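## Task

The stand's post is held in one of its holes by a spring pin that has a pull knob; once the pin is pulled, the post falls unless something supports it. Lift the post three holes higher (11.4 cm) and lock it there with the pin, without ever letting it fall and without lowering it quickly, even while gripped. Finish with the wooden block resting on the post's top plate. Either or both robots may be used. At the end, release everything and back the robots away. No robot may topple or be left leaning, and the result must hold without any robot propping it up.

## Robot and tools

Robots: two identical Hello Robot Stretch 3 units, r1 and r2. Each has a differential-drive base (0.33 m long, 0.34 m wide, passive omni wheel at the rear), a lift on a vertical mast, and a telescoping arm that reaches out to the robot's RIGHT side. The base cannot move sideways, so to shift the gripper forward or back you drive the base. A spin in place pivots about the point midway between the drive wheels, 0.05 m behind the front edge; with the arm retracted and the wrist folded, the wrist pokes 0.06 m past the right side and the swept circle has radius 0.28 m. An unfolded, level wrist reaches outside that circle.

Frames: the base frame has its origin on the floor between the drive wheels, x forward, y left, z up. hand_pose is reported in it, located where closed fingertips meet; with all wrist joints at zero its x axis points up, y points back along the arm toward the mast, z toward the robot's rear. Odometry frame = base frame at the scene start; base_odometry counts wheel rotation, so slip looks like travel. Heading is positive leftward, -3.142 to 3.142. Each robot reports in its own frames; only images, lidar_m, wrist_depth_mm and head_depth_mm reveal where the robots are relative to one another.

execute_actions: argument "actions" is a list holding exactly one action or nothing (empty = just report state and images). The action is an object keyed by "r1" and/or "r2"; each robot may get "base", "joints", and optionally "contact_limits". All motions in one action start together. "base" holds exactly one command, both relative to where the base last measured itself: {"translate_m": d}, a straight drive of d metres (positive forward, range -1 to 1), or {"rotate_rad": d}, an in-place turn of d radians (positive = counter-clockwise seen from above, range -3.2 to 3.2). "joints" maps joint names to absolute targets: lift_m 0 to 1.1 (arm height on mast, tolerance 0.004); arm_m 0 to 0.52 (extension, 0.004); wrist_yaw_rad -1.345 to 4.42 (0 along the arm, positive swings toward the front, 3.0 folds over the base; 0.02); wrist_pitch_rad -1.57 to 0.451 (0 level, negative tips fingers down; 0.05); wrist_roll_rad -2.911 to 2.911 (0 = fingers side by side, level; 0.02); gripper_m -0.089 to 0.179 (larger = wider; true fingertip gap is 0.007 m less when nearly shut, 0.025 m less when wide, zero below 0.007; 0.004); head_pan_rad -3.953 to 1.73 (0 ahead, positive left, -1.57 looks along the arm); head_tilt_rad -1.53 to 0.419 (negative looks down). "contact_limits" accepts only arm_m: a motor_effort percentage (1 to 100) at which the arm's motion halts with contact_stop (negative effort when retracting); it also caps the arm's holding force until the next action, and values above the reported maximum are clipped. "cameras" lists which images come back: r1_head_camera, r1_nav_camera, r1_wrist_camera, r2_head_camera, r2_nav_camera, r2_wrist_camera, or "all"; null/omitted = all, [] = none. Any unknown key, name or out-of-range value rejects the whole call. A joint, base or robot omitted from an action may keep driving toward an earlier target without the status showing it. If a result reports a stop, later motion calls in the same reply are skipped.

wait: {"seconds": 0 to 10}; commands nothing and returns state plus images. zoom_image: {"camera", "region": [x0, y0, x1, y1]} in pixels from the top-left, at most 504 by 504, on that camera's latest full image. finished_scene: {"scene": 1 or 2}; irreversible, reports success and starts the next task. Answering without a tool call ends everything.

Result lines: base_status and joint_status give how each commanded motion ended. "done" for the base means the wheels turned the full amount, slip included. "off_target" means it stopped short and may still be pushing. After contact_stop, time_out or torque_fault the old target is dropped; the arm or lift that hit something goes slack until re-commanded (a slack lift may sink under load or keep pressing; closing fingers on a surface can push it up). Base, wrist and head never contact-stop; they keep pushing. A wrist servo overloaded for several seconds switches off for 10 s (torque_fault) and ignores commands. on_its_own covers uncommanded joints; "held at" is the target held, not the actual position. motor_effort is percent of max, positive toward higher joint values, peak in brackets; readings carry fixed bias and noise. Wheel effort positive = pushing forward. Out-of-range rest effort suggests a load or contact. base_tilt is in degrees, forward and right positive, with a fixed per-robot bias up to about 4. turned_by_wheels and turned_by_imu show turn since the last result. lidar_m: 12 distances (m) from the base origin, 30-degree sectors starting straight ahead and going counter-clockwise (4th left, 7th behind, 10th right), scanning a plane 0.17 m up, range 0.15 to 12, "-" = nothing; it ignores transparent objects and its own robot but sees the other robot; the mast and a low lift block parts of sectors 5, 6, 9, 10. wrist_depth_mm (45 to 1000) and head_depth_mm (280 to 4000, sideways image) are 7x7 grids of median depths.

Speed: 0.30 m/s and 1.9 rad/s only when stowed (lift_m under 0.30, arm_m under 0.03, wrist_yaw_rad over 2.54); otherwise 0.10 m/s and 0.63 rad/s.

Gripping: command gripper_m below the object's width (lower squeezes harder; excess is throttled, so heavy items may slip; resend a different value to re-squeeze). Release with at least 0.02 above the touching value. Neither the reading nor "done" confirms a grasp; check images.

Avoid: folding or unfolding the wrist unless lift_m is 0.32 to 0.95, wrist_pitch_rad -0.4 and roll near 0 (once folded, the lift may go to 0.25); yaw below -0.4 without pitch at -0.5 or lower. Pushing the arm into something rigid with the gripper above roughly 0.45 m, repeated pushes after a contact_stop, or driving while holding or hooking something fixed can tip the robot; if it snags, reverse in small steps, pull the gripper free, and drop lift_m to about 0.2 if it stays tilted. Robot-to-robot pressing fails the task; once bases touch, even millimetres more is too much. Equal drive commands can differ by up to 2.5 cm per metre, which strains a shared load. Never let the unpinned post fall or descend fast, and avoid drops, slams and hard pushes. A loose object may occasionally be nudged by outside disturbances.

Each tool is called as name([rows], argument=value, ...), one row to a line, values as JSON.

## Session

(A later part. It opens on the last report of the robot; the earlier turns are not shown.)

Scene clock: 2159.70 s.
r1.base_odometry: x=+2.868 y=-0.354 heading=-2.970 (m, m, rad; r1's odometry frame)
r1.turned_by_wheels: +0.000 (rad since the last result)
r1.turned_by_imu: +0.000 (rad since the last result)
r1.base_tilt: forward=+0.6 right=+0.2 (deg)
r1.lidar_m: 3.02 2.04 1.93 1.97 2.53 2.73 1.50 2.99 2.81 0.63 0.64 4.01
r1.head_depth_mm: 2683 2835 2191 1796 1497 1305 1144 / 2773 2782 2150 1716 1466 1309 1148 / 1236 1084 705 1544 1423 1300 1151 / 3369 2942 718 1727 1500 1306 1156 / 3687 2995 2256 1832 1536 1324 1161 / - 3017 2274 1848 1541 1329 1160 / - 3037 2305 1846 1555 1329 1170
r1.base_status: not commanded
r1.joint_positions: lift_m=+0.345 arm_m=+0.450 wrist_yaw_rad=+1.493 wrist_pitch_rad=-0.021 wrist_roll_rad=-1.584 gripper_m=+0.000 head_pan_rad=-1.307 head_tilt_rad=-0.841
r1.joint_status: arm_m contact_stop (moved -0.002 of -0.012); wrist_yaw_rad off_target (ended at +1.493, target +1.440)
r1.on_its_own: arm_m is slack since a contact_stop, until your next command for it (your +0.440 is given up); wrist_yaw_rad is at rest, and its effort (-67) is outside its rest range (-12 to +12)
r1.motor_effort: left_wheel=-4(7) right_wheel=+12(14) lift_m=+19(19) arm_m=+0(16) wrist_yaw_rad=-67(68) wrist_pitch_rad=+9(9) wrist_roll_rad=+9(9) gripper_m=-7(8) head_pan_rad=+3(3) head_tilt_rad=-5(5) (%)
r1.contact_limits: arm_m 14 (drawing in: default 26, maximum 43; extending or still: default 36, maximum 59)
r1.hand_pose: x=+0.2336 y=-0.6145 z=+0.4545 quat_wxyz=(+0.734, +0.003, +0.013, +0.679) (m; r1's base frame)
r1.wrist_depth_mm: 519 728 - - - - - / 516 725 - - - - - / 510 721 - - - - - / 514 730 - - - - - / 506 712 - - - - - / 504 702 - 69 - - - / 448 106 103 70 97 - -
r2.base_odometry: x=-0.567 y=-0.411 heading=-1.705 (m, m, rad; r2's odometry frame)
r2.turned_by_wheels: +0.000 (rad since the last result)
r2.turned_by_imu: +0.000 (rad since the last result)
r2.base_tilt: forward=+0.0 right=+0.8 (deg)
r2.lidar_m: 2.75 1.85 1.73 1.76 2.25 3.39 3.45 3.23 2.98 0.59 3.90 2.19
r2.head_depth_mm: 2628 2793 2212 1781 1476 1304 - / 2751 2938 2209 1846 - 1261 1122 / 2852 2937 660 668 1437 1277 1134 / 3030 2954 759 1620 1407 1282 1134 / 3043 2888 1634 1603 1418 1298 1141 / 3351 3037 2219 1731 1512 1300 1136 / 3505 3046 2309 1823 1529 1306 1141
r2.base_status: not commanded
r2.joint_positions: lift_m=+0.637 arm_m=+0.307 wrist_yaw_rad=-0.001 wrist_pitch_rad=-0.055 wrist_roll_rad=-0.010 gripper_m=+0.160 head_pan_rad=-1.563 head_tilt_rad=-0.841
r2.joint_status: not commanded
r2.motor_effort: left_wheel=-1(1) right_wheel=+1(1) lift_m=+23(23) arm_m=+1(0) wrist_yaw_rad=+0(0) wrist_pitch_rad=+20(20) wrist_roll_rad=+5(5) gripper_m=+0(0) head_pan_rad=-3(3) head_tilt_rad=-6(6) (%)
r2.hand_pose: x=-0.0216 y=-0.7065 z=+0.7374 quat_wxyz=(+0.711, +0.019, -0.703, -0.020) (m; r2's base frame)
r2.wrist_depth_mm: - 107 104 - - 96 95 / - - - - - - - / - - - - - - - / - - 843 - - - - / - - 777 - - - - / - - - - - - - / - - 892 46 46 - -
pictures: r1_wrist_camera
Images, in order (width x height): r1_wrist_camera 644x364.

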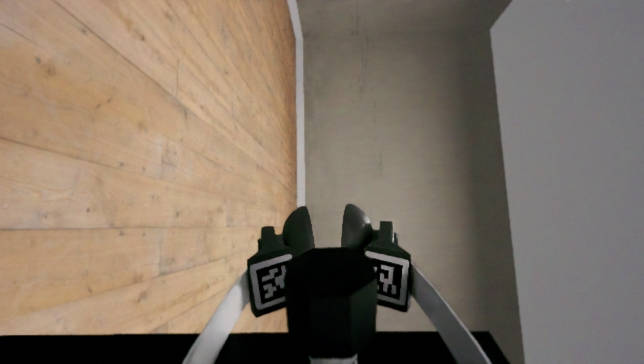

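execute_actions([
  {"r1": {"joints": {"arm_m": 0.452, "wrist_yaw_rad": 1.508}}},
], cameras=["r1_head_camera"])

zoom_image(camera="r1_head_camera", region=[480, 160, 620, 260])

Scene clock: 2232.27 s.
r1.base_odometry: x=+2.868 y=-0.354 heading=-2.970 (m, m, rad; r1's odometry frame)
r1.turned_by_wheels: +0.000 (rad since the last result)
r1.turned_by_imu: +0.000 (rad since the last result)
r1.base_tilt: forward=+0.6 right=+0.3 (deg)
r1.lidar_m: 3.02 2.04 1.94 1.97 2.52 2.72 1.50 2.99 2.81 0.63 0.64 4.01
r1.head_depth_mm: 2722 2860 2200 1791 1488 1302 1143 / 2772 2778 2151 1717 1464 1307 1150 / 1233 1085 705 1546 1428 1296 1152 / 3390 2950 718 1725 1493 1304 1158 / 3728 2992 2254 1823 1538 1320 1164 / 3969 3023 2286 1834 1544 1325 1161 / - 3003 2295 1854 1550 1340 1167
r1.base_status: not commanded
r1.joint_positions: lift_m=+0.345 arm_m=+0.452 wrist_yaw_rad=+1.508 wrist_pitch_rad=-0.021 wrist_roll_rad=-1.584 gripper_m=+0.000 head_pan_rad=-1.307 head_tilt_rad=-0.841
r1.joint_status: all done
r1.motor_effort: left_wheel=-7(7) right_wheel=+13(14) lift_m=+19(19) arm_m=+3(3) wrist_yaw_rad=+0(5) wrist_pitch_rad=+9(9) wrist_roll_rad=+9(9) gripper_m=-8(8) head_pan_rad=+3(3) head_tilt_rad=-5(5) (%)
r1.hand_pose: x=+0.2338 y=-0.6126 z=+0.4544 quat_wxyz=(+0.729, +0.003, +0.013, +0.685) (m; r1's base frame)
r1.wrist_depth_mm: 518 739 - - - - - / 517 724 - - - - - / 508 731 - - - - - / 499 714 - - - - - / 500 705 - - - - - / 503 710 - 69 - - - / 450 106 104 70 97 - -
r2.base_odometry: x=-0.567 y=-0.411 heading=-1.705 (m, m, rad; r2's odometry frame)
r2.turned_by_wheels: +0.000 (rad since the last result)
r2.turned_by_imu: -0.001 (rad since the last result)
r2.base_tilt: forward=+0.1 right=+0.8 (deg)
r2.lidar_m: 2.75 1.85 1.73 1.76 2.25 3.40 3.45 3.21 2.98 0.59 3.89 2.20
r2.head_depth_mm: 2631 2840 2219 1786 1486 1311 - / 2757 2931 2213 1836 - 1267 1124 / 2906 2960 660 666 1422 1278 1128 / 3024 2958 763 1623 1418 1287 1143 / 3018 2857 1624 1609 1406 1299 1139 / 3367 2969 2203 1730 1513 1302 1139 / 3517 3071 2296 1836 1532 1301 1142
r2.base_status: not commanded
r2.joint_positions: lift_m=+0.637 arm_m=+0.307 wrist_yaw_rad=-0.001 wrist_pitch_rad=-0.055 wrist_roll_rad=-0.010 gripper_m=+0.160 head_pan_rad=-1.563 head_tilt_rad=-0.841
r2.joint_status: not commanded
r2.motor_effort: left_wheel=-2(1) right_wheel=+1(1) lift_m=+23(23) arm_m=+0(1) wrist_yaw_rad=+0(0) wrist_pitch_rad=+19(19) wrist_roll_rad=+5(5) gripper_m=+0(0) head_pan_rad=-3(3) head_tilt_rad=-6(6) (%)
r2.hand_pose: x=-0.0216 y=-0.7065 z=+0.7374 quat_wxyz=(+0.711, +0.019, -0.703, -0.020) (m; r2's base frame)
r2.wrist_depth_mm: - 107 104 - - 96 95 / - - - - - - - / - - - - - - - / - - 854 - - - - / - - 765 - - - - / - - - - - - - / - - 880 46 46 - -
pictures: r1_head_camera (sideways: a quarter turn clockwise sets it upright)
Images, in order (width x height): r1_head_camera 896x504.

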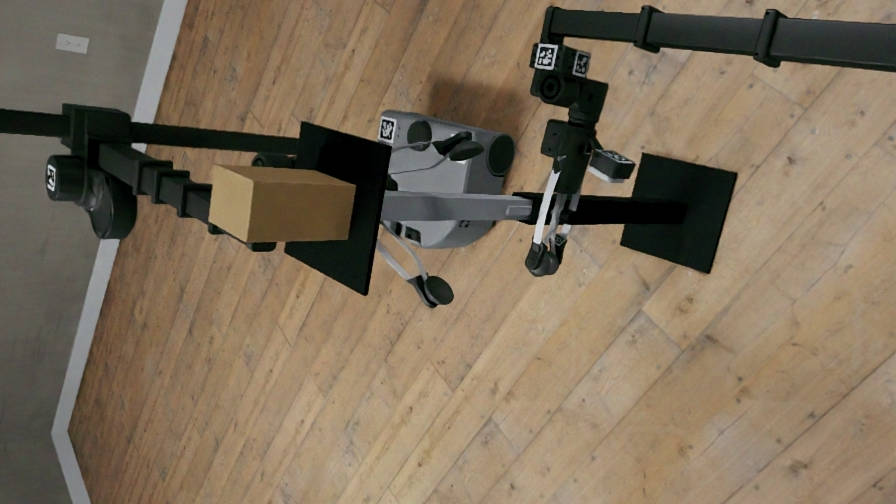

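Region (480, 160, 620, 260) of r1_head_camera's 896x504 image, scaled by 3.600, with more detail than that image has; it fills the top 360 rows of this view, and the rest is white.

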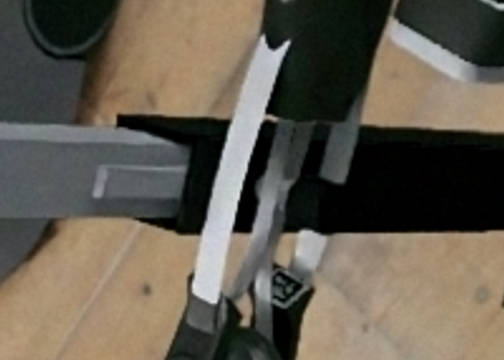

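execute_actions([
  {"r1": {"joints": {"gripper_m": 0.07}}},
], cameras=[])

execute_actions([
  {"r1": {"joints": {"arm_m": 0.1}}},
], cameras=[])

execute_actions([
  {"r1": {"base": {"translate_m": 0.169}, "joints": {"wrist_yaw_rad": 0.0, "wrist_roll_rad": 0.0, "lift_m": 0.346, "head_pan_rad": -1.57}}},
], cameras=["r1_head_camera", "r1_wrist_camera"])

Scene clock: 2316.80 s.
r1.base_odometry: x=+2.868 y=-0.354 heading=-2.970 (m, m, rad; r1's odometry frame)
r1.turned_by_wheels: +0.000 (rad since the last result)
r1.turned_by_imu: +0.000 (rad since the last result)
r1.base_tilt: forward=+0.6 right=+0.3 (deg)
r1.lidar_m: 3.02 2.03 1.94 1.96 2.54 2.71 1.50 2.99 2.81 0.63 0.64 4.01
r1.head_depth_mm: 2714 2844 2221 1798 1490 1305 1143 / 2771 2774 2145 1717 1456 1314 1145 / 1232 1082 703 1546 1442 1303 1149 / 3378 2972 717 1725 1499 1305 1157 / 3715 2969 2263 1835 1539 1329 1156 / - 3012 2275 1833 1540 1328 1165 / - 3025 2296 1856 1552 1333 1168
r1.base_status: not commanded
r1.joint_positions: lift_m=+0.345 arm_m=+0.452 wrist_yaw_rad=+1.508 wrist_pitch_rad=-0.067 wrist_roll_rad=-1.586 gripper_m=+0.070 head_pan_rad=-1.307 head_tilt_rad=-0.841
r1.joint_status: all done
r1.motor_effort: left_wheel=-5(8) right_wheel=+9(14) lift_m=+20(20) arm_m=+2(2) wrist_yaw_rad=+0(1) wrist_pitch_rad=+29(30) wrist_roll_rad=+10(10) gripper_m=+6(84) head_pan_rad=+3(4) head_tilt_rad=-5(5) (%)
r1.hand_pose: x=+0.2322 y=-0.6126 z=+0.4426 quat_wxyz=(+0.728, +0.019, +0.029, +0.684) (m; r1's base frame)
r1.wrist_depth_mm: 485 667 - - - - - / 480 668 - - - - - / 477 662 - - - - - / 471 661 - - - - - / 474 665 - - - - - / 473 659 - - 71 - - / 110 108 104 96 93 - -
r2.base_odometry: x=-0.567 y=-0.411 heading=-1.705 (m, m, rad; r2's odometry frame)
r2.turned_by_wheels: +0.000 (rad since the last result)
r2.turned_by_imu: -0.001 (rad since the last result)
r2.base_tilt: forward=+0.0 right=+0.8 (deg)
r2.lidar_m: 2.74 1.86 1.73 1.76 2.25 3.39 3.46 3.23 2.98 0.59 3.91 2.19
r2.head_depth_mm: 2656 2829 2228 1797 1491 1299 - / 2747 2931 2201 1841 - 1263 1122 / 2889 2954 659 669 1432 1285 1129 / 2996 2973 759 1627 1411 1290 1131 / 3085 2883 1626 1617 1413 1299 1134 / 3373 3045 2207 1747 1513 1304 1142 / 3524 3090 2289 1839 1524 1314 1146
r2.base_status: not commanded
r2.joint_positions: lift_m=+0.637 arm_m=+0.307 wrist_yaw_rad=-0.001 wrist_pitch_rad=-0.055 wrist_roll_rad=-0.010 gripper_m=+0.160 head_pan_rad=-1.563 head_tilt_rad=-0.841
r2.joint_status: not commanded
r2.motor_effort: left_wheel=-1(1) right_wheel=+2(2) lift_m=+23(23) arm_m=+1(0) wrist_yaw_rad=+0(0) wrist_pitch_rad=+19(19) wrist_roll_rad=+5(5) gripper_m=+0(0) head_pan_rad=-2(2) head_tilt_rad=-7(6) (%)
r2.hand_pose: x=-0.0216 y=-0.7065 z=+0.7374 quat_wxyz=(+0.711, +0.019, -0.703, -0.020) (m; r2's base frame)
r2.wrist_depth_mm: - 108 104 - - 96 95 / - - - - - - - / - - - - - - - / - - 854 - - - - / - - 772 - - - - / - - - - - - - / - - 896 46 46 - -
pictures: none
No camera images: the call's "cameras" was empty. Leave "cameras" out to get every camera's image.

Scene clock: 2318.23 s.
r1.base_odometry: x=+2.868 y=-0.354 heading=-2.970 (m, m, rad; r1's odometry frame)
r1.turned_by_wheels: +0.000 (rad since the last result)
r1.turned_by_imu: +0.000 (rad since the last result)
r1.base_tilt: forward=+0.6 right=+0.3 (deg)
r1.lidar_m: 3.04 2.03 1.94 1.97 2.53 2.72 1.50 2.99 2.81 0.63 0.64 4.02
r1.head_depth_mm: 2730 2848 2200 1797 1495 1310 1140 / 2793 2793 2162 1718 1454 1305 1149 / 1236 1075 701 1546 1429 1303 1155 / 3374 2958 718 1723 1497 1310 1154 / 3725 2965 2269 1831 1541 1324 1161 / - 3019 2280 1847 1542 1331 1164 / - 3037 2297 1859 1549 1333 1167
r1.base_status: not commanded
r1.joint_positions: lift_m=+0.345 arm_m=+0.449 wrist_yaw_rad=+1.496 wrist_pitch_rad=-0.069 wrist_roll_rad=-1.594 gripper_m=+0.070 head_pan_rad=-1.307 head_tilt_rad=-0.841
r1.joint_status: arm_m contact_stop (moved -0.003 of -0.352)
r1.on_its_own: arm_m is slack since a contact_stop, until your next command for it (your +0.100 is given up); wrist_yaw_rad is at rest, and its effort (+15) is outside its rest range (-12 to +12)
r1.motor_effort: left_wheel=-3(6) right_wheel=+6(10) lift_m=+20(20) arm_m=-1(29) wrist_yaw_rad=+15(75) wrist_pitch_rad=+31(31) wrist_roll_rad=+15(31) gripper_m=+5(9) head_pan_rad=+4(4) head_tilt_rad=-5(6) (%)
r1.hand_pose: x=+0.2319 y=-0.6132 z=+0.4421 quat_wxyz=(+0.732, +0.017, +0.033, +0.680) (m; r1's base frame)
r1.wrist_depth_mm: 482 669 - - - - - / 483 664 - - - - - / 481 672 - - - - - / 480 666 - - - - - / 485 661 - - - - - / 471 667 - - 71 - - / 110 106 104 96 94 - -
r2.base_odometry: x=-0.567 y=-0.411 heading=-1.705 (m, m, rad; r2's odometry frame)
r2.turned_by_wheels: +0.000 (rad since the last result)
r2.turned_by_imu: +0.000 (rad since the last result)
r2.base_tilt: forward=+0.0 right=+0.8 (deg)
r2.lidar_m: 2.74 1.85 1.73 1.76 2.24 3.40 3.45 3.22 2.98 0.59 3.91 2.20
r2.head_depth_mm: 2613 2830 2203 1781 1489 1309 - / 2753 2896 2217 1837 - 1260 1116 / 2868 2981 661 667 1429 1275 1135 / 2997 3024 762 1630 1411 1285 1134 / 3056 2882 1640 1595 1419 1301 1134 / 3364 3031 2194 1728 1511 1297 1142 / 3556 3063 2282 1827 1528 1305 1148
r2.base_status: not commanded
r2.joint_positions: lift_m=+0.637 arm_m=+0.307 wrist_yaw_rad=-0.001 wrist_pitch_rad=-0.055 wrist_roll_rad=-0.010 gripper_m=+0.160 head_pan_rad=-1.563 head_tilt_rad=-0.841
r2.joint_status: not commanded
r2.motor_effort: left_wheel=-2(1) right_wheel=+1(2) lift_m=+22(23) arm_m=+0(0) wrist_yaw_rad=+1(0) wrist_pitch_rad=+20(19) wrist_roll_rad=+5(5) gripper_m=+0(0) head_pan_rad=-2(3) head_tilt_rad=-6(6) (%)
r2.hand_pose: x=-0.0216 y=-0.7065 z=+0.7374 quat_wxyz=(+0.711, +0.019, -0.703, -0.020) (m; r2's base frame)
r2.wrist_depth_mm: - 107 104 - - 96 95 / - - - - - - - / - - - - - - - / - - 860 - - - - / - - 761 - - - - / - - - - - - - / - - 893 46 46 - -
pictures: none
No camera images: the call's "cameras" was empty. Leave "cameras" out to get every camera's image.

not run: a stop came earlier in this reply.

execute_actions([
  {"r1": {"joints": {"arm_m": 0.456, "wrist_yaw_rad": 1.53}, "contact_limits": {"arm_m": 12}}},
], cameras=["r1_head_camera", "r1_wrist_camera"])

zoom_image(camera="r1_head_camera", region=[480, 140, 640, 280])

Scene clock: 2325.53 s.
r1.base_odometry: x=+2.868 y=-0.354 heading=-2.969 (m, m, rad; r1's odometry frame)
r1.turned_by_wheels: +0.000 (rad since the last result)
r1.turned_by_imu: +0.000 (rad since the last result)
r1.base_tilt: forward=+0.6 right=+0.4 (deg)
r1.lidar_m: 3.02 2.03 1.94 1.97 2.53 2.72 1.50 2.99 2.81 0.63 0.64 4.02
r1.head_depth_mm: 2721 2865 2222 1794 1491 1305 1149 / 2790 2789 2144 1719 1470 1310 1153 / 1236 1070 700 1547 1431 1299 1153 / 3392 2941 739 1719 1497 1307 1161 / 3691 3010 2283 1818 1538 1326 1162 / - 3012 2279 1845 1549 1326 1166 / - 3025 2303 1852 1548 1332 1167
r1.base_status: not commanded
r1.joint_positions: lift_m=+0.345 arm_m=+0.456 wrist_yaw_rad=+1.527 wrist_pitch_rad=-0.025 wrist_roll_rad=-1.580 gripper_m=+0.070 head_pan_rad=-1.307 head_tilt_rad=-0.841
r1.joint_status: all done
r1.motor_effort: left_wheel=+1(5) right_wheel=+0(8) lift_m=+21(22) arm_m=+4(5) wrist_yaw_rad=+4(23) wrist_pitch_rad=+11(31) wrist_roll_rad=+6(14) gripper_m=+0(5) head_pan_rad=+3(4) head_tilt_rad=-5(5) (%)
r1.contact_limits: arm_m 12 (drawing in: default 26, maximum 43; extending or still: default 36, maximum 59)
r1.hand_pose: x=+0.2340 y=-0.6116 z=+0.4534 quat_wxyz=(+0.722, +0.006, +0.012, +0.691) (m; r1's base frame)
r1.wrist_depth_mm: 511 746 - - - - - / 512 717 - - - - - / 501 733 - - - - - / 505 719 - - - - - / 498 709 - - - - - / 502 707 - 70 - - - / 476 589 914 68 100 - -
r2.base_odometry: x=-0.567 y=-0.411 heading=-1.705 (m, m, rad; r2's odometry frame)
r2.turned_by_wheels: +0.000 (rad since the last result)
r2.turned_by_imu: -0.001 (rad since the last result)
r2.base_tilt: forward=+0.0 right=+0.8 (deg)
r2.lidar_m: 2.74 1.86 1.73 1.76 2.25 3.41 3.45 3.23 2.98 0.59 3.91 2.20
r2.head_depth_mm: 2620 2802 2201 1792 1495 1308 - / 2753 2919 2238 1851 - 1266 1118 / 2898 2956 660 667 1441 1279 1130 / 3025 2915 761 1618 1410 1278 1134 / 3053 2853 1647 1616 1409 1307 1139 / 3310 3065 2209 1733 1514 1304 1146 / 3485 3057 2307 1816 1518 1309 1149
r2.base_status: not commanded
r2.joint_positions: lift_m=+0.637 arm_m=+0.307 wrist_yaw_rad=-0.001 wrist_pitch_rad=-0.055 wrist_roll_rad=-0.010 gripper_m=+0.160 head_pan_rad=-1.563 head_tilt_rad=-0.841
r2.joint_status: not commanded
r2.motor_effort: left_wheel=-1(1) right_wheel=+1(1) lift_m=+23(23) arm_m=+0(0) wrist_yaw_rad=+0(0) wrist_pitch_rad=+19(19) wrist_roll_rad=+5(5) gripper_m=+0(1) head_pan_rad=-3(2) head_tilt_rad=-6(7) (%)
r2.hand_pose: x=-0.0216 y=-0.7065 z=+0.7374 quat_wxyz=(+0.711, +0.019, -0.703, -0.020) (m; r2's base frame)
r2.wrist_depth_mm: - 107 104 - - 95 95 / - - - - - - - / - - - - - - - / - - 850 - - - - / - - 760 - - - - / - - - - - - - / - - 891 46 46 - -
pictures: r1_head_camera (sideways: a quarter turn clockwise sets it upright), r1_wrist_camera
Images, in order (width x height): r1_head_camera 896x504, r1_wrist_camera 644x364.

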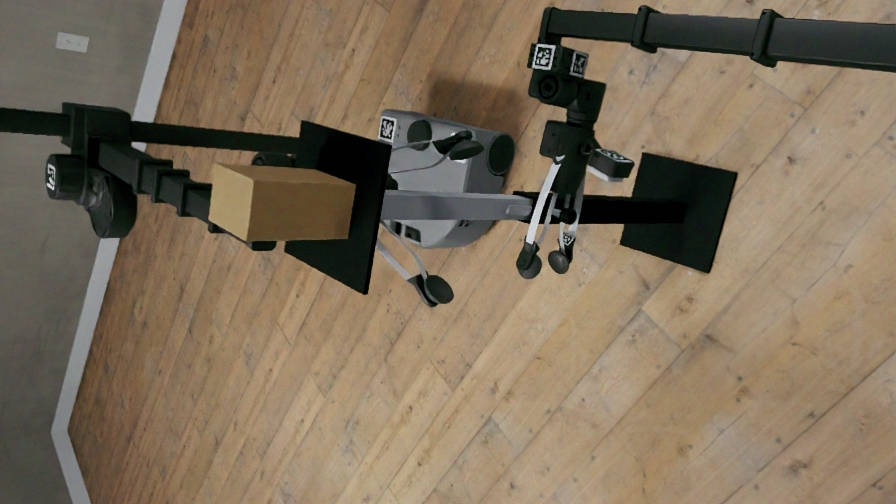

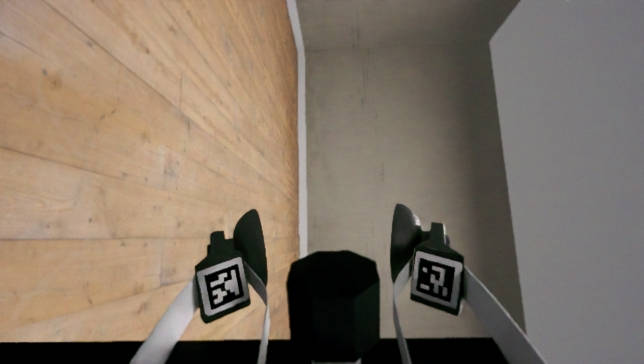

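Region (480, 140, 640, 280) of r1_head_camera's 896x504 image, scaled by 3.150, with more detail than that image has; it fills the top 441 rows of this view, and the rest is white.

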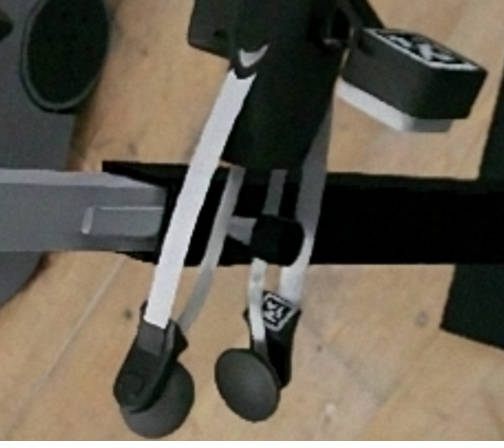

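execute_actions([
  {"r1": {"joints": {"arm_m": 0.1}, "contact_limits": {"arm_m": 12}}},
], cameras=[])

execute_actions([
  {"r1": {"base": {"translate_m": 0.168}, "joints": {"wrist_yaw_rad": 0.0, "wrist_roll_rad": 0.0, "lift_m": 0.346, "head_pan_rad": -1.57}}},
], cameras=["r1_head_camera", "r1_wrist_camera"])

Scene clock: 2336.63 s.
r1.base_odometry: x=+2.868 y=-0.354 heading=-2.969 (m, m, rad; r1's odometry frame)
r1.turned_by_wheels: +0.000 (rad since the last result)
r1.turned_by_imu: +0.000 (rad since the last result)
r1.base_tilt: forward=+0.6 right=+0.3 (deg)
r1.lidar_m: 3.03 2.04 1.94 1.97 2.53 2.72 1.50 3.00 2.81 0.63 0.64 4.02
r1.head_depth_mm: 2726 2870 2221 1796 1512 1303 1169 / 2784 2781 2146 1725 1523 1309 - / 1241 1074 701 1543 1455 1301 1168 / 3357 2944 739 1727 1497 1301 1137 / 3707 2998 2266 1819 1539 1324 1138 / - 3003 2278 1840 1543 1333 1163 / - 3067 2310 1851 1558 1331 1165
r1.base_status: not commanded
r1.joint_positions: lift_m=+0.345 arm_m=+0.100 wrist_yaw_rad=+1.529 wrist_pitch_rad=-0.025 wrist_roll_rad=-1.579 gripper_m=+0.070 head_pan_rad=-1.307 head_tilt_rad=-0.841
r1.joint_status: all done
r1.motor_effort: left_wheel=+1(1) right_wheel=+0(1) lift_m=+21(21) arm_m=-3(3) wrist_yaw_rad=+1(4) wrist_pitch_rad=+11(11) wrist_roll_rad=+6(6) gripper_m=+0(0) head_pan_rad=+4(4) head_tilt_rad=-4(5) (%)
r1.contact_limits: arm_m 12 (drawing in: default 26, maximum 43; extending or still: default 36, maximum 59)
r1.hand_pose: x=+0.2340 y=-0.2557 z=+0.4534 quat_wxyz=(+0.722, +0.006, +0.012, +0.692) (m; r1's base frame)
r1.wrist_depth_mm: 514 743 - - - - - / 513 727 - - - - - / 513 735 - - - - - / 508 716 - - - - - / 506 718 - - - - - / 504 724 - - - - - / 499 665 - - - - -
r2.base_odometry: x=-0.567 y=-0.411 heading=-1.705 (m, m, rad; r2's odometry frame)
r2.turned_by_wheels: +0.000 (rad since the last result)
r2.turned_by_imu: -0.002 (rad since the last result)
r2.base_tilt: forward=+0.0 right=+0.7 (deg)
r2.lidar_m: 2.74 1.86 1.73 1.76 2.24 3.40 3.47 3.20 2.98 0.58 3.90 2.19
r2.head_depth_mm: 2632 2823 2211 1769 1498 1309 - / 2760 2916 2218 1831 - 1260 1119 / 2884 2973 661 666 1436 1277 1137 / 3021 2986 762 1635 1471 1288 1133 / 3040 2824 1403 1604 1507 1299 1137 / 3374 3086 2203 1773 1525 1308 1138 / 3541 3069 2292 1818 1530 1305 1147
r2.base_status: not commanded
r2.joint_positions: lift_m=+0.637 arm_m=+0.307 wrist_yaw_rad=-0.001 wrist_pitch_rad=-0.055 wrist_roll_rad=-0.010 gripper_m=+0.160 head_pan_rad=-1.563 head_tilt_rad=-0.841
r2.joint_status: not commanded
r2.motor_effort: left_wheel=-1(1) right_wheel=+2(2) lift_m=+22(23) arm_m=+0(0) wrist_yaw_rad=+0(0) wrist_pitch_rad=+20(19) wrist_roll_rad=+5(5) gripper_m=+0(0) head_pan_rad=-3(2) head_tilt_rad=-7(6) (%)
r2.hand_pose: x=-0.0216 y=-0.7065 z=+0.7374 quat_wxyz=(+0.711, +0.019, -0.703, -0.020) (m; r2's base frame)
r2.wrist_depth_mm: - 107 105 - - 96 95 / - - - - - - - / - - - - - - - / - - 845 - - - - / - - 779 - - - - / - - 497 - - - - / - - 454 46 46 - -
pictures: none
No camera images: the call's "cameras" was empty. Leave "cameras" out to get every camera's image.

Scene clock: 2339.43 s.
r1.base_odometry: x=+2.702 y=-0.382 heading=-2.969 (m, m, rad; r1's odometry frame)
r1.turned_by_wheels: +0.000 (rad since the last result)
r1.turned_by_imu: +0.001 (rad since the last result)
r1.base_tilt: forward=+0.7 right=+0.3 (deg)
r1.lidar_m: 2.93 1.97 1.87 1.90 2.44 2.88 1.67 3.06 2.88 0.62 3.75 3.87
r1.head_depth_mm: 2550 2757 2203 1793 1508 1303 1143 / 2678 2872 2218 1756 1520 1307 1175 / 2759 2928 689 1547 1458 1305 - / 1206 1081 763 1635 1529 1303 1158 / 3016 2880 2260 1784 1536 1321 1166 / 3295 3017 2287 1842 1545 1327 1165 / 3473 2991 2292 1853 1547 1336 1170
r1.base_status: done
r1.joint_positions: lift_m=+0.346 arm_m=+0.100 wrist_yaw_rad=+0.003 wrist_pitch_rad=-0.025 wrist_roll_rad=-0.007 gripper_m=+0.070 head_pan_rad=-1.563 head_tilt_rad=-0.841
r1.joint_status: all done
r1.motor_effort: left_wheel=+1(4) right_wheel=+0(3) lift_m=+25(24) arm_m=-3(3) wrist_yaw_rad=-4(5) wrist_pitch_rad=+11(11) wrist_roll_rad=+5(7) gripper_m=+0(1) head_pan_rad=-3(24) head_tilt_rad=-5(4) (%)
r1.hand_pose: x=-0.0207 y=-0.5008 z=+0.4541 quat_wxyz=(+0.710, +0.010, -0.704, -0.008) (m; r1's base frame)
r1.wrist_depth_mm: - - - - - - - / - - - - - - - / - - - 271 - - - / - - - 278 - - - / - - - 779 - - - / - 972 - 785 887 872 874 / 760 757 735 673 711 700 682
r2.base_odometry: x=-0.567 y=-0.411 heading=-1.705 (m, m, rad; r2's odometry frame)
r2.turned_by_wheels: +0.000 (rad since the last result)
r2.turned_by_imu: -0.001 (rad since the last result)
r2.base_tilt: forward=+0.0 right=+0.8 (deg)
r2.lidar_m: 2.74 1.85 1.73 1.75 2.25 3.39 3.46 3.23 2.99 0.58 3.90 2.19
r2.head_depth_mm: 2636 2828 2242 1758 1484 1303 - / 2745 2911 2217 1855 - 1262 1123 / 2893 2901 661 666 1442 1280 1132 / 2932 1426 761 1601 1478 1284 1133 / 3197 2970 2200 1741 1524 1304 1139 / 3318 3005 2295 1836 1527 1302 1144 / 3465 3048 2322 1831 1521 1304 1151
r2.base_status: not commanded
r2.joint_positions: lift_m=+0.637 arm_m=+0.307 wrist_yaw_rad=-0.001 wrist_pitch_rad=-0.055 wrist_roll_rad=-0.010 gripper_m=+0.160 head_pan_rad=-1.563 head_tilt_rad=-0.841
r2.joint_status: not commanded
r2.motor_effort: left_wheel=-1(1) right_wheel=+1(1) lift_m=+23(23) arm_m=+1(1) wrist_yaw_rad=+0(0) wrist_pitch_rad=+20(20) wrist_roll_rad=+5(5) gripper_m=+1(1) head_pan_rad=-3(2) head_tilt_rad=-6(6) (%)
r2.hand_pose: x=-0.0216 y=-0.7065 z=+0.7374 quat_wxyz=(+0.711, +0.019, -0.703, -0.020) (m; r2's base frame)
r2.wrist_depth_mm: - 107 104 - - 96 95 / - - - - - - - / - - - - - - - / - - - - - - - / - - - - - - - / - - - - - - - / - - - 46 46 - -
pictures: r1_head_camera (sideways: a quarter turn clockwise sets it upright), r1_wrist_camera
Images, in order (width x height): r1_head_camera 896x504, r1_wrist_camera 644x364.

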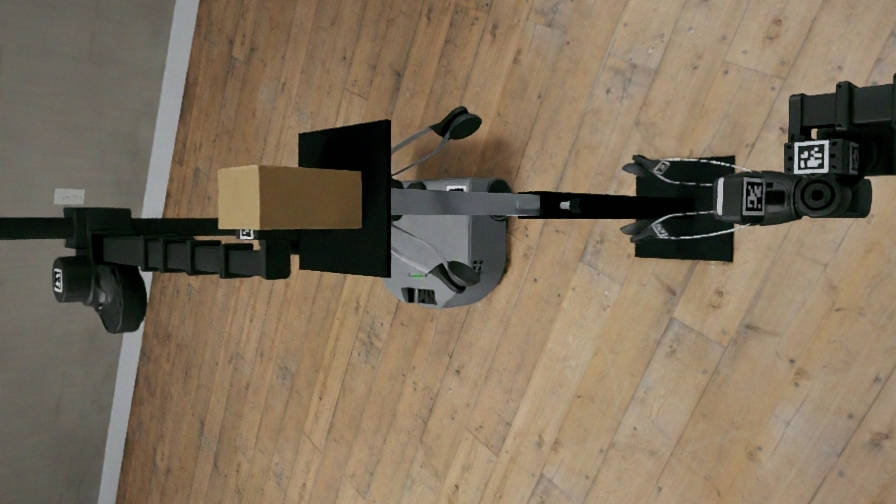

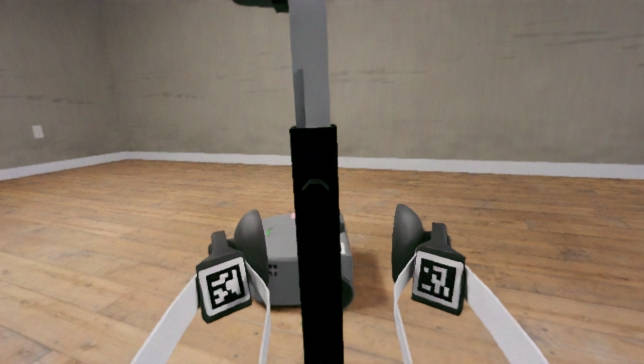

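execute_actions([
  {"r1": {"base": {"translate_m": 0.009}, "joints": {"arm_m": 0.185, "lift_m": 0.348}, "contact_limits": {"arm_m": 10}}},
], cameras=["r1_head_camera", "r1_wrist_camera"])

Scene clock: 2349.93 s.
r1.base_odometry: x=+2.693 y=-0.384 heading=-2.969 (m, m, rad; r1's odometry frame)
r1.turned_by_wheels: +0.000 (rad since the last result)
r1.turned_by_imu: +0.000 (rad since the last result)
r1.base_tilt: forward=+0.7 right=+0.3 (deg)
r1.lidar_m: 2.91 1.97 1.86 1.89 2.43 2.89 1.67 3.08 2.88 0.61 3.73 3.86
r1.head_depth_mm: 2572 2758 2209 1795 1507 1303 1146 / 2681 2868 2155 1763 1519 1330 1148 / 2763 2913 684 1635 1427 - 1134 / 1210 1049 822 1631 1538 1305 1154 / 3021 2854 2280 1794 1545 1325 1158 / 3266 3011 2293 1840 1540 1326 1163 / 3485 3032 2278 1853 1552 1332 1167
r1.base_status: done
r1.joint_positions: lift_m=+0.348 arm_m=+0.185 wrist_yaw_rad=+0.002 wrist_pitch_rad=-0.024 wrist_roll_rad=-0.006 gripper_m=+0.070 head_pan_rad=-1.563 head_tilt_rad=-0.841
r1.joint_status: all done
r1.motor_effort: left_wheel=+1(4) right_wheel=-1(4) lift_m=+25(21) arm_m=+4(5) wrist_yaw_rad=-3(5) wrist_pitch_rad=+10(11) wrist_roll_rad=+4(4) gripper_m=+0(0) head_pan_rad=-3(3) head_tilt_rad=-5(5) (%)
r1.contact_limits: arm_m 10 (drawing in: default 26, maximum 43; extending or still: default 36, maximum 59)
r1.hand_pose: x=-0.0209 y=-0.5853 z=+0.4563 quat_wxyz=(+0.710, +0.010, -0.704, -0.008) (m; r1's base frame)
r1.wrist_depth_mm: - - - 179 - - - / - - - 186 - - - / - - - 188 - - - / - - - 189 - - - / - - - 196 - - - / - - - 208 842 885 866 / 766 759 747 216 711 696 688
r2.base_odometry: x=-0.567 y=-0.411 heading=-1.705 (m, m, rad; r2's odometry frame)
r2.turned_by_wheels: +0.000 (rad since the last result)
r2.turned_by_imu: -0.001 (rad since the last result)
r2.base_tilt: forward=+0.1 right=+0.8 (deg)
r2.lidar_m: 2.74 1.86 1.73 1.76 2.25 3.40 3.46 3.21 2.98 0.59 3.90 2.19
r2.head_depth_mm: 2644 2874 2219 1781 1489 1310 - / 2715 2912 2231 1843 - 1271 1121 / 2862 2898 661 665 1441 1284 1134 / 2925 2878 764 1615 1469 1281 1134 / 3139 2999 2199 1732 1506 1289 1133 / 3354 2989 2281 1818 1518 1312 1144 / 3569 3058 2306 1847 1531 1310 1147
r2.base_status: not commanded
r2.joint_positions: lift_m=+0.637 arm_m=+0.307 wrist_yaw_rad=-0.001 wrist_pitch_rad=-0.055 wrist_roll_rad=-0.010 gripper_m=+0.160 head_pan_rad=-1.563 head_tilt_rad=-0.841
r2.joint_status: not commanded
r2.motor_effort: left_wheel=-2(1) right_wheel=+1(1) lift_m=+23(23) arm_m=+0(0) wrist_yaw_rad=+0(0) wrist_pitch_rad=+19(20) wrist_roll_rad=+5(5) gripper_m=+0(0) head_pan_rad=-2(3) head_tilt_rad=-6(6) (%)
r2.hand_pose: x=-0.0216 y=-0.7065 z=+0.7374 quat_wxyz=(+0.711, +0.019, -0.703, -0.020) (m; r2's base frame)
r2.wrist_depth_mm: - 107 104 - - 96 95 / - - - - - - - / - - - - - - - / - - - - - - - / - - - - - - - / - - - - - - - / - - - 46 46 - -
pictures: r1_head_camera (sideways: a quarter turn clockwise sets it upright), r1_wrist_camera
Images, in order (width x height): r1_head_camera 896x504, r1_wrist_camera 644x364.

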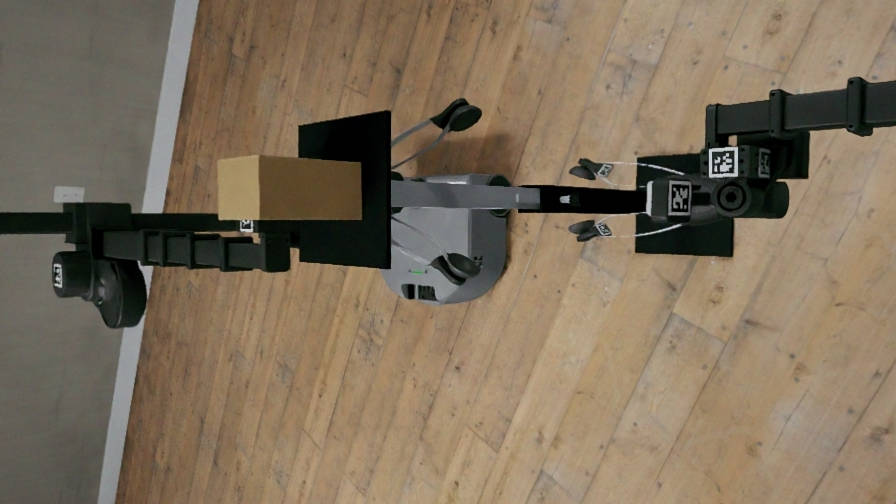

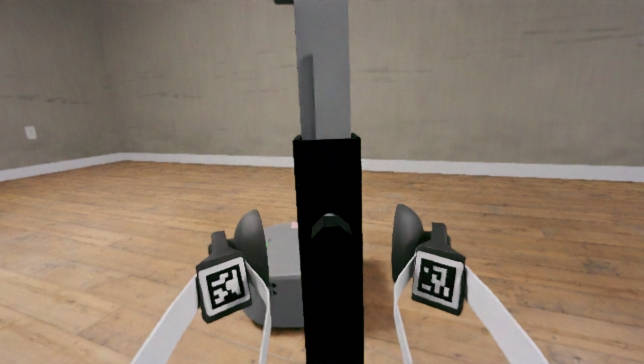

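execute_actions([
  {"r1": {"joints": {"arm_m": 0.192, "gripper_m": -0.05}, "contact_limits": {"arm_m": 10}}},
], cameras=["r1_wrist_camera"])

execute_actions([
  {"r1": {"joints": {"arm_m": 0.178}}},
], cameras=["r1_head_camera", "r1_wrist_camera"])

zoom_image(camera="r1_head_camera", region=[500, 140, 660, 260])

Scene clock: 2359.90 s.
r1.base_odometry: x=+2.693 y=-0.384 heading=-2.969 (m, m, rad; r1's odometry frame)
r1.turned_by_wheels: +0.000 (rad since the last result)
r1.turned_by_imu: +0.000 (rad since the last result)
r1.base_tilt: forward=+0.6 right=+0.2 (deg)
r1.lidar_m: 2.92 1.97 1.86 1.90 2.44 2.89 1.67 3.07 2.89 0.61 3.73 3.87
r1.head_depth_mm: 2558 2739 2197 1795 1511 1302 1139 / 2689 2848 2162 1770 1524 1337 1149 / 2742 2914 685 1627 1456 - 1137 / 1208 1049 822 1637 1532 1307 1150 / 3031 2867 2281 1786 1538 1323 1163 / 3274 3020 2290 1841 1547 1327 1160 / 3512 3025 2283 1854 1555 1329 1169
r1.base_status: not commanded
r1.joint_positions: lift_m=+0.348 arm_m=+0.192 wrist_yaw_rad=-0.002 wrist_pitch_rad=-0.024 wrist_roll_rad=-0.006 gripper_m=-0.049 head_pan_rad=-1.563 head_tilt_rad=-0.841
r1.joint_status: all done
r1.motor_effort: left_wheel=+0(0) right_wheel=+1(0) lift_m=+24(25) arm_m=+0(5) wrist_yaw_rad=+2(3) wrist_pitch_rad=+11(10) wrist_roll_rad=+4(4) gripper_m=-26(99) head_pan_rad=-3(3) head_tilt_rad=-5(5) (%)
r1.contact_limits: arm_m 10 (drawing in: default 26, maximum 43; extending or still: default 36, maximum 59)
r1.hand_pose: x=-0.0219 y=-0.5926 z=+0.4563 quat_wxyz=(+0.710, +0.008, -0.705, -0.009) (m; r1's base frame)
r1.wrist_depth_mm: - - - 173 - - - / - - - 176 - - - / - - - 183 - - - / - - - 183 - - - / - - - 161 - - - / - - 938 197 952 891 892 / 759 761 742 207 702 702 688
r2.base_odometry: x=-0.567 y=-0.411 heading=-1.705 (m, m, rad; r2's odometry frame)
r2.turned_by_wheels: +0.000 (rad since the last result)
r2.turned_by_imu: -0.001 (rad since the last result)
r2.base_tilt: forward=+0.0 right=+0.8 (deg)
r2.lidar_m: 2.74 1.86 1.73 1.76 2.24 3.40 3.46 3.23 2.98 0.58 3.91 2.19
r2.head_depth_mm: 2624 2815 2218 1780 1498 1306 - / 2725 2933 2231 1826 - 1265 1116 / 2882 2913 662 665 1439 1271 1134 / 2902 2830 760 1608 1470 1283 1130 / 3155 2988 2188 1725 1511 1298 1141 / 3368 2975 2260 1821 1518 1300 1139 / 3554 3055 2279 1826 1517 1302 1144
r2.base_status: not commanded
r2.joint_positions: lift_m=+0.637 arm_m=+0.307 wrist_yaw_rad=-0.001 wrist_pitch_rad=-0.055 wrist_roll_rad=-0.010 gripper_m=+0.160 head_pan_rad=-1.563 head_tilt_rad=-0.841
r2.joint_status: not commanded
r2.motor_effort: left_wheel=-1(1) right_wheel=+1(1) lift_m=+23(23) arm_m=+0(0) wrist_yaw_rad=+0(0) wrist_pitch_rad=+19(19) wrist_roll_rad=+5(5) gripper_m=+0(1) head_pan_rad=-2(3) head_tilt_rad=-6(6) (%)
r2.hand_pose: x=-0.0216 y=-0.7065 z=+0.7374 quat_wxyz=(+0.711, +0.019, -0.703, -0.020) (m; r2's base frame)
r2.wrist_depth_mm: - 107 104 - - 96 95 / - - - - - - - / - - - - - - - / - - - - - - - / - - - - - - - / - - - - - - - / - - - 46 46 - -
pictures: r1_wrist_camera
Images, in order (width x height): r1_wrist_camera 644x364.

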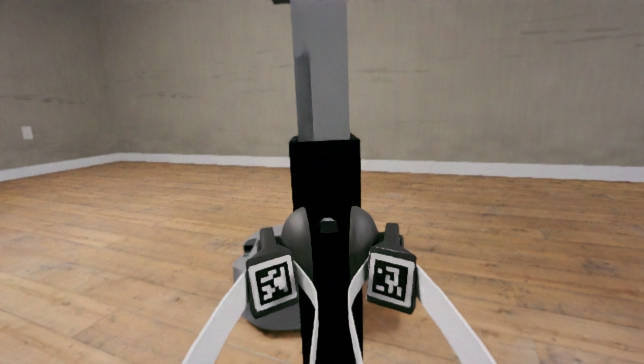

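Scene clock: 2360.83 s.
r1.base_odometry: x=+2.693 y=-0.384 heading=-2.969 (m, m, rad; r1's odometry frame)
r1.turned_by_wheels: +0.000 (rad since the last result)
r1.turned_by_imu: +0.000 (rad since the last result)
r1.base_tilt: forward=+0.6 right=+0.2 (deg)
r1.lidar_m: 2.92 1.98 1.86 1.89 2.43 2.89 1.67 3.07 2.89 0.61 3.76 3.86
r1.head_depth_mm: 2572 2751 2214 1787 1511 1304 1145 / 2675 2874 2147 1755 1514 1339 1137 / 2766 2939 684 1631 1451 1339 1136 / 1210 1050 821 1632 1534 1304 1161 / 3017 2854 2275 1792 1538 1318 1161 / 3263 3019 2294 1848 1543 1333 1164 / 3476 3055 2292 1857 1548 1332 1166
r1.base_status: not commanded
r1.joint_positions: lift_m=+0.348 arm_m=+0.178 wrist_yaw_rad=-0.002 wrist_pitch_rad=-0.023 wrist_roll_rad=-0.006 gripper_m=-0.046 head_pan_rad=-1.563 head_tilt_rad=-0.841
r1.joint_status: all done
r1.motor_effort: left_wheel=+0(0) right_wheel=+1(1) lift_m=+25(24) arm_m=-3(8) wrist_yaw_rad=+1(2) wrist_pitch_rad=+10(10) wrist_roll_rad=+4(4) gripper_m=-23(27) head_pan_rad=-3(3) head_tilt_rad=-5(5) (%)
r1.hand_pose: x=-0.0219 y=-0.5788 z=+0.4566 quat_wxyz=(+0.710, +0.008, -0.705, -0.009) (m; r1's base frame)
r1.wrist_depth_mm: - - - 186 - - - / - - - - - - - / - - - 197 - - - / - - - 197 - - - / - - - 168 - - - / - - 965 214 969 902 876 / 772 762 759 673 713 720 710
r2.base_odometry: x=-0.567 y=-0.411 heading=-1.705 (m, m, rad; r2's odometry frame)
r2.turned_by_wheels: +0.000 (rad since the last result)
r2.turned_by_imu: +0.000 (rad since the last result)
r2.base_tilt: forward=+0.0 right=+0.8 (deg)
r2.lidar_m: 2.74 1.86 1.73 1.76 2.24 3.41 3.45 3.22 2.98 0.58 3.88 2.20
r2.head_depth_mm: 2664 2806 2213 1784 1494 1301 - / 2745 2900 2228 1834 - 1263 1115 / 2884 2981 660 666 1440 1278 1137 / 2871 2862 762 1598 1486 1281 1137 / 3125 3017 2203 1728 1510 1300 1136 / 3350 3042 2256 1823 1521 1302 1139 / 3552 3057 2276 1841 1527 1308 1144
r2.base_status: not commanded
r2.joint_positions: lift_m=+0.637 arm_m=+0.307 wrist_yaw_rad=-0.001 wrist_pitch_rad=-0.055 wrist_roll_rad=-0.010 gripper_m=+0.160 head_pan_rad=-1.563 head_tilt_rad=-0.841
r2.joint_status: not commanded
r2.motor_effort: left_wheel=-2(2) right_wheel=+1(2) lift_m=+22(23) arm_m=+0(0) wrist_yaw_rad=+0(0) wrist_pitch_rad=+19(19) wrist_roll_rad=+5(5) gripper_m=+0(1) head_pan_rad=-3(2) head_tilt_rad=-6(7) (%)
r2.hand_pose: x=-0.0216 y=-0.7065 z=+0.7374 quat_wxyz=(+0.711, +0.019, -0.703, -0.020) (m; r2's base frame)
r2.wrist_depth_mm: - 108 104 - - 96 95 / - - - - - - - / - - - - - - - / - - - - - - - / - - - - - - - / - - - - - - - / - - - 46 46 - -
pictures: r1_head_camera (sideways: a quarter turn clockwise sets it upright), r1_wrist_camera
Images, in order (width x height): r1_head_camera 896x504, r1_wrist_camera 644x364.

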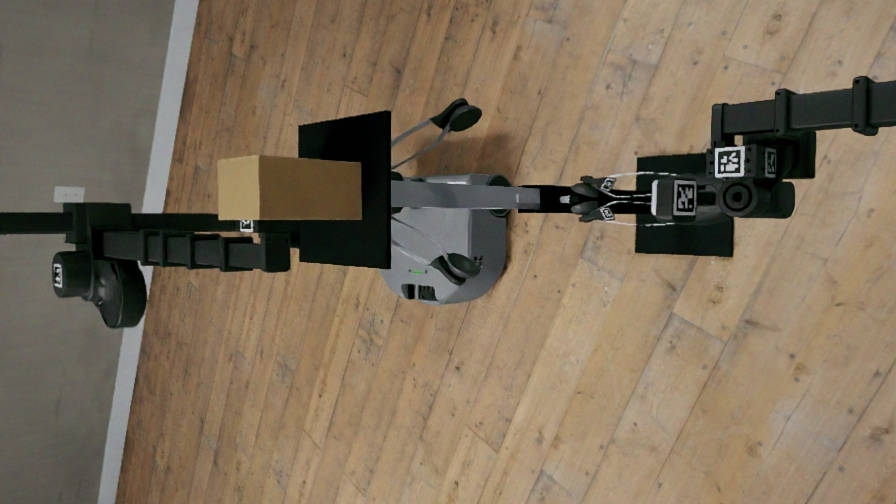

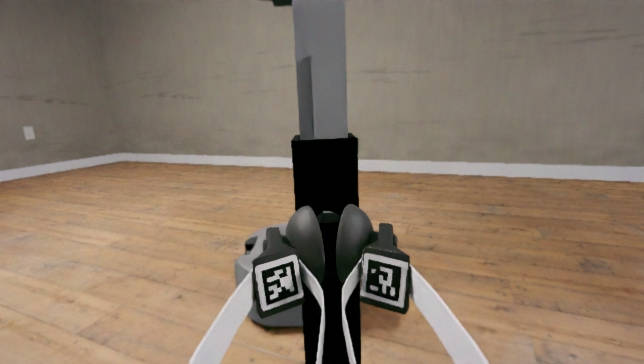

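Region (500, 140, 660, 260) of r1_head_camera's 896x504 image, scaled by 3.150, with more detail than that image has; it fills the top 378 rows of this view, and the rest is white.

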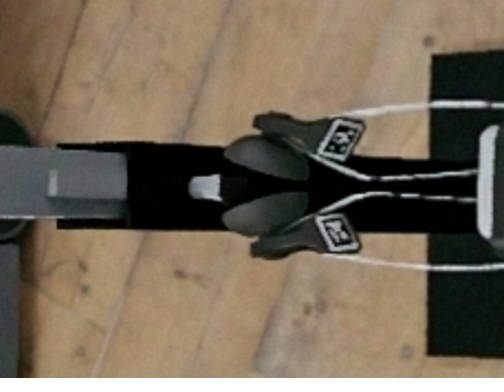

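execute_actions(actions=[], cameras=["r1_head_camera", "r1_wrist_camera"])

zoom_image(camera="r1_head_camera", region=[530, 165, 630, 235])

zoom_image(camera="r1_wrist_camera", region=[250, 120, 410, 300])

Scene clock: 2409.13 s.
r1.base_odometry: x=+2.693 y=-0.384 heading=-2.969 (m, m, rad; r1's odometry frame)
r1.turned_by_wheels: +0.000 (rad since the last result)
r1.turned_by_imu: +0.000 (rad since the last result)
r1.base_tilt: forward=+0.6 right=+0.3 (deg)
r1.lidar_m: 2.92 1.97 1.86 1.89 2.43 2.89 1.68 3.07 2.88 0.61 3.74 3.86
r1.head_depth_mm: 2552 2779 2199 1792 1507 1305 1144 / 2702 2872 2145 1756 1516 1333 1140 / 2771 2938 686 1633 1457 1337 1132 / 1211 1050 821 1637 1530 1310 1155 / 2999 2859 2266 1788 1539 1323 1164 / 3286 2991 2282 1845 1550 1331 1164 / 3487 3051 2295 1862 1548 1326 1169
r1.base_status: not commanded
r1.joint_positions: lift_m=+0.348 arm_m=+0.178 wrist_yaw_rad=-0.002 wrist_pitch_rad=-0.023 wrist_roll_rad=-0.006 gripper_m=-0.037 head_pan_rad=-1.563 head_tilt_rad=-0.841
r1.joint_status: all done
r1.on_its_own: gripper_m is held at -0.038, not at your -0.050, by its stall guard, which is not easing now
r1.motor_effort: left_wheel=+1(0) right_wheel=+1(1) lift_m=+24(24) arm_m=-2(8) wrist_yaw_rad=+1(2) wrist_pitch_rad=+10(10) wrist_roll_rad=+4(4) gripper_m=-19(27) head_pan_rad=-3(3) head_tilt_rad=-5(5) (%)
r1.hand_pose: x=-0.0219 y=-0.5788 z=+0.4566 quat_wxyz=(+0.710, +0.008, -0.705, -0.009) (m; r1's base frame)
r1.wrist_depth_mm: - - - 186 - - - / - - - - - - - / - - - 198 - - - / - - - 197 - - - / - - - 168 - - - / - - 938 213 956 900 886 / 763 766 726 670 722 699 690
r2.base_odometry: x=-0.567 y=-0.411 heading=-1.705 (m, m, rad; r2's odometry frame)
r2.turned_by_wheels: +0.000 (rad since the last result)
r2.turned_by_imu: -0.001 (rad since the last result)
r2.base_tilt: forward=+0.1 right=+0.8 (deg)
r2.lidar_m: 2.75 1.86 1.73 1.76 2.25 3.41 3.44 3.23 2.98 0.58 3.90 2.20
r2.head_depth_mm: 2625 2818 2218 1777 1504 1308 - / 2757 2910 2235 1847 - 1267 1118 / 2844 2947 660 667 1434 1283 1133 / 2898 2867 764 1598 1478 1277 1135 / 3180 2982 2209 1737 1515 1301 1139 / 3357 3046 2279 1814 1520 1313 1147 / 3514 3092 2286 1821 1517 1308 1147
r2.base_status: not commanded
r2.joint_positions: lift_m=+0.637 arm_m=+0.307 wrist_yaw_rad=-0.001 wrist_pitch_rad=-0.055 wrist_roll_rad=-0.010 gripper_m=+0.160 head_pan_rad=-1.563 head_tilt_rad=-0.841
r2.joint_status: not commanded
r2.motor_effort: left_wheel=-2(2) right_wheel=+1(2) lift_m=+23(23) arm_m=+1(0) wrist_yaw_rad=+0(0) wrist_pitch_rad=+19(19) wrist_roll_rad=+5(5) gripper_m=+0(1) head_pan_rad=-2(2) head_tilt_rad=-6(7) (%)
r2.hand_pose: x=-0.0216 y=-0.7065 z=+0.7374 quat_wxyz=(+0.711, +0.019, -0.703, -0.020) (m; r2's base frame)
r2.wrist_depth_mm: - 107 104 - - 96 95 / - - - - - - - / - - - - - - - / - - - - - - - / - - - - - - - / - - - - - - - / - - - 46 46 - -
pictures: r1_head_camera (sideways: a quarter turn clockwise sets it upright), r1_wrist_camera
Images, in order (width x height): r1_head_camera 896x504, r1_wrist_camera 644x364.

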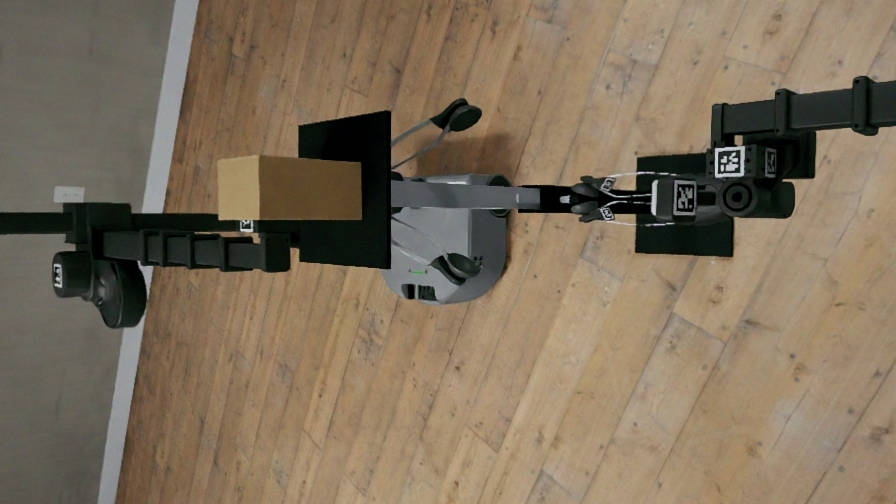

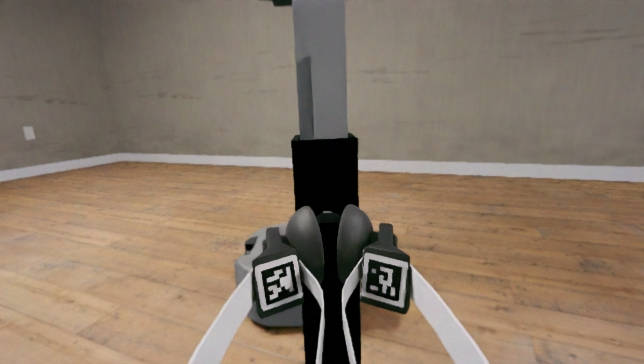

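Region (530, 165, 630, 235) of r1_head_camera's 896x504 image, scaled by 5.040, with more detail than that image has; it fills the top 353 rows of this view, and the rest is white.

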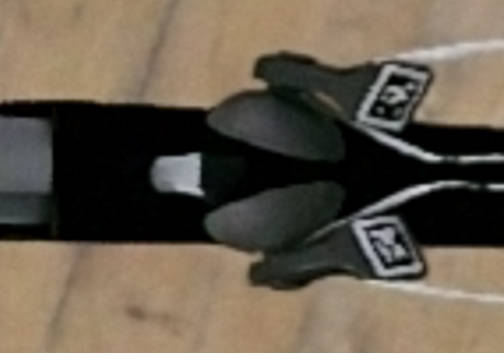

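Region (250, 120, 410, 300) of r1_wrist_camera's 644x364 image, scaled by 2.800.

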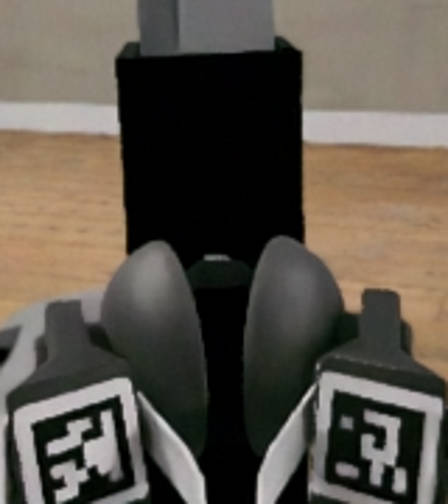

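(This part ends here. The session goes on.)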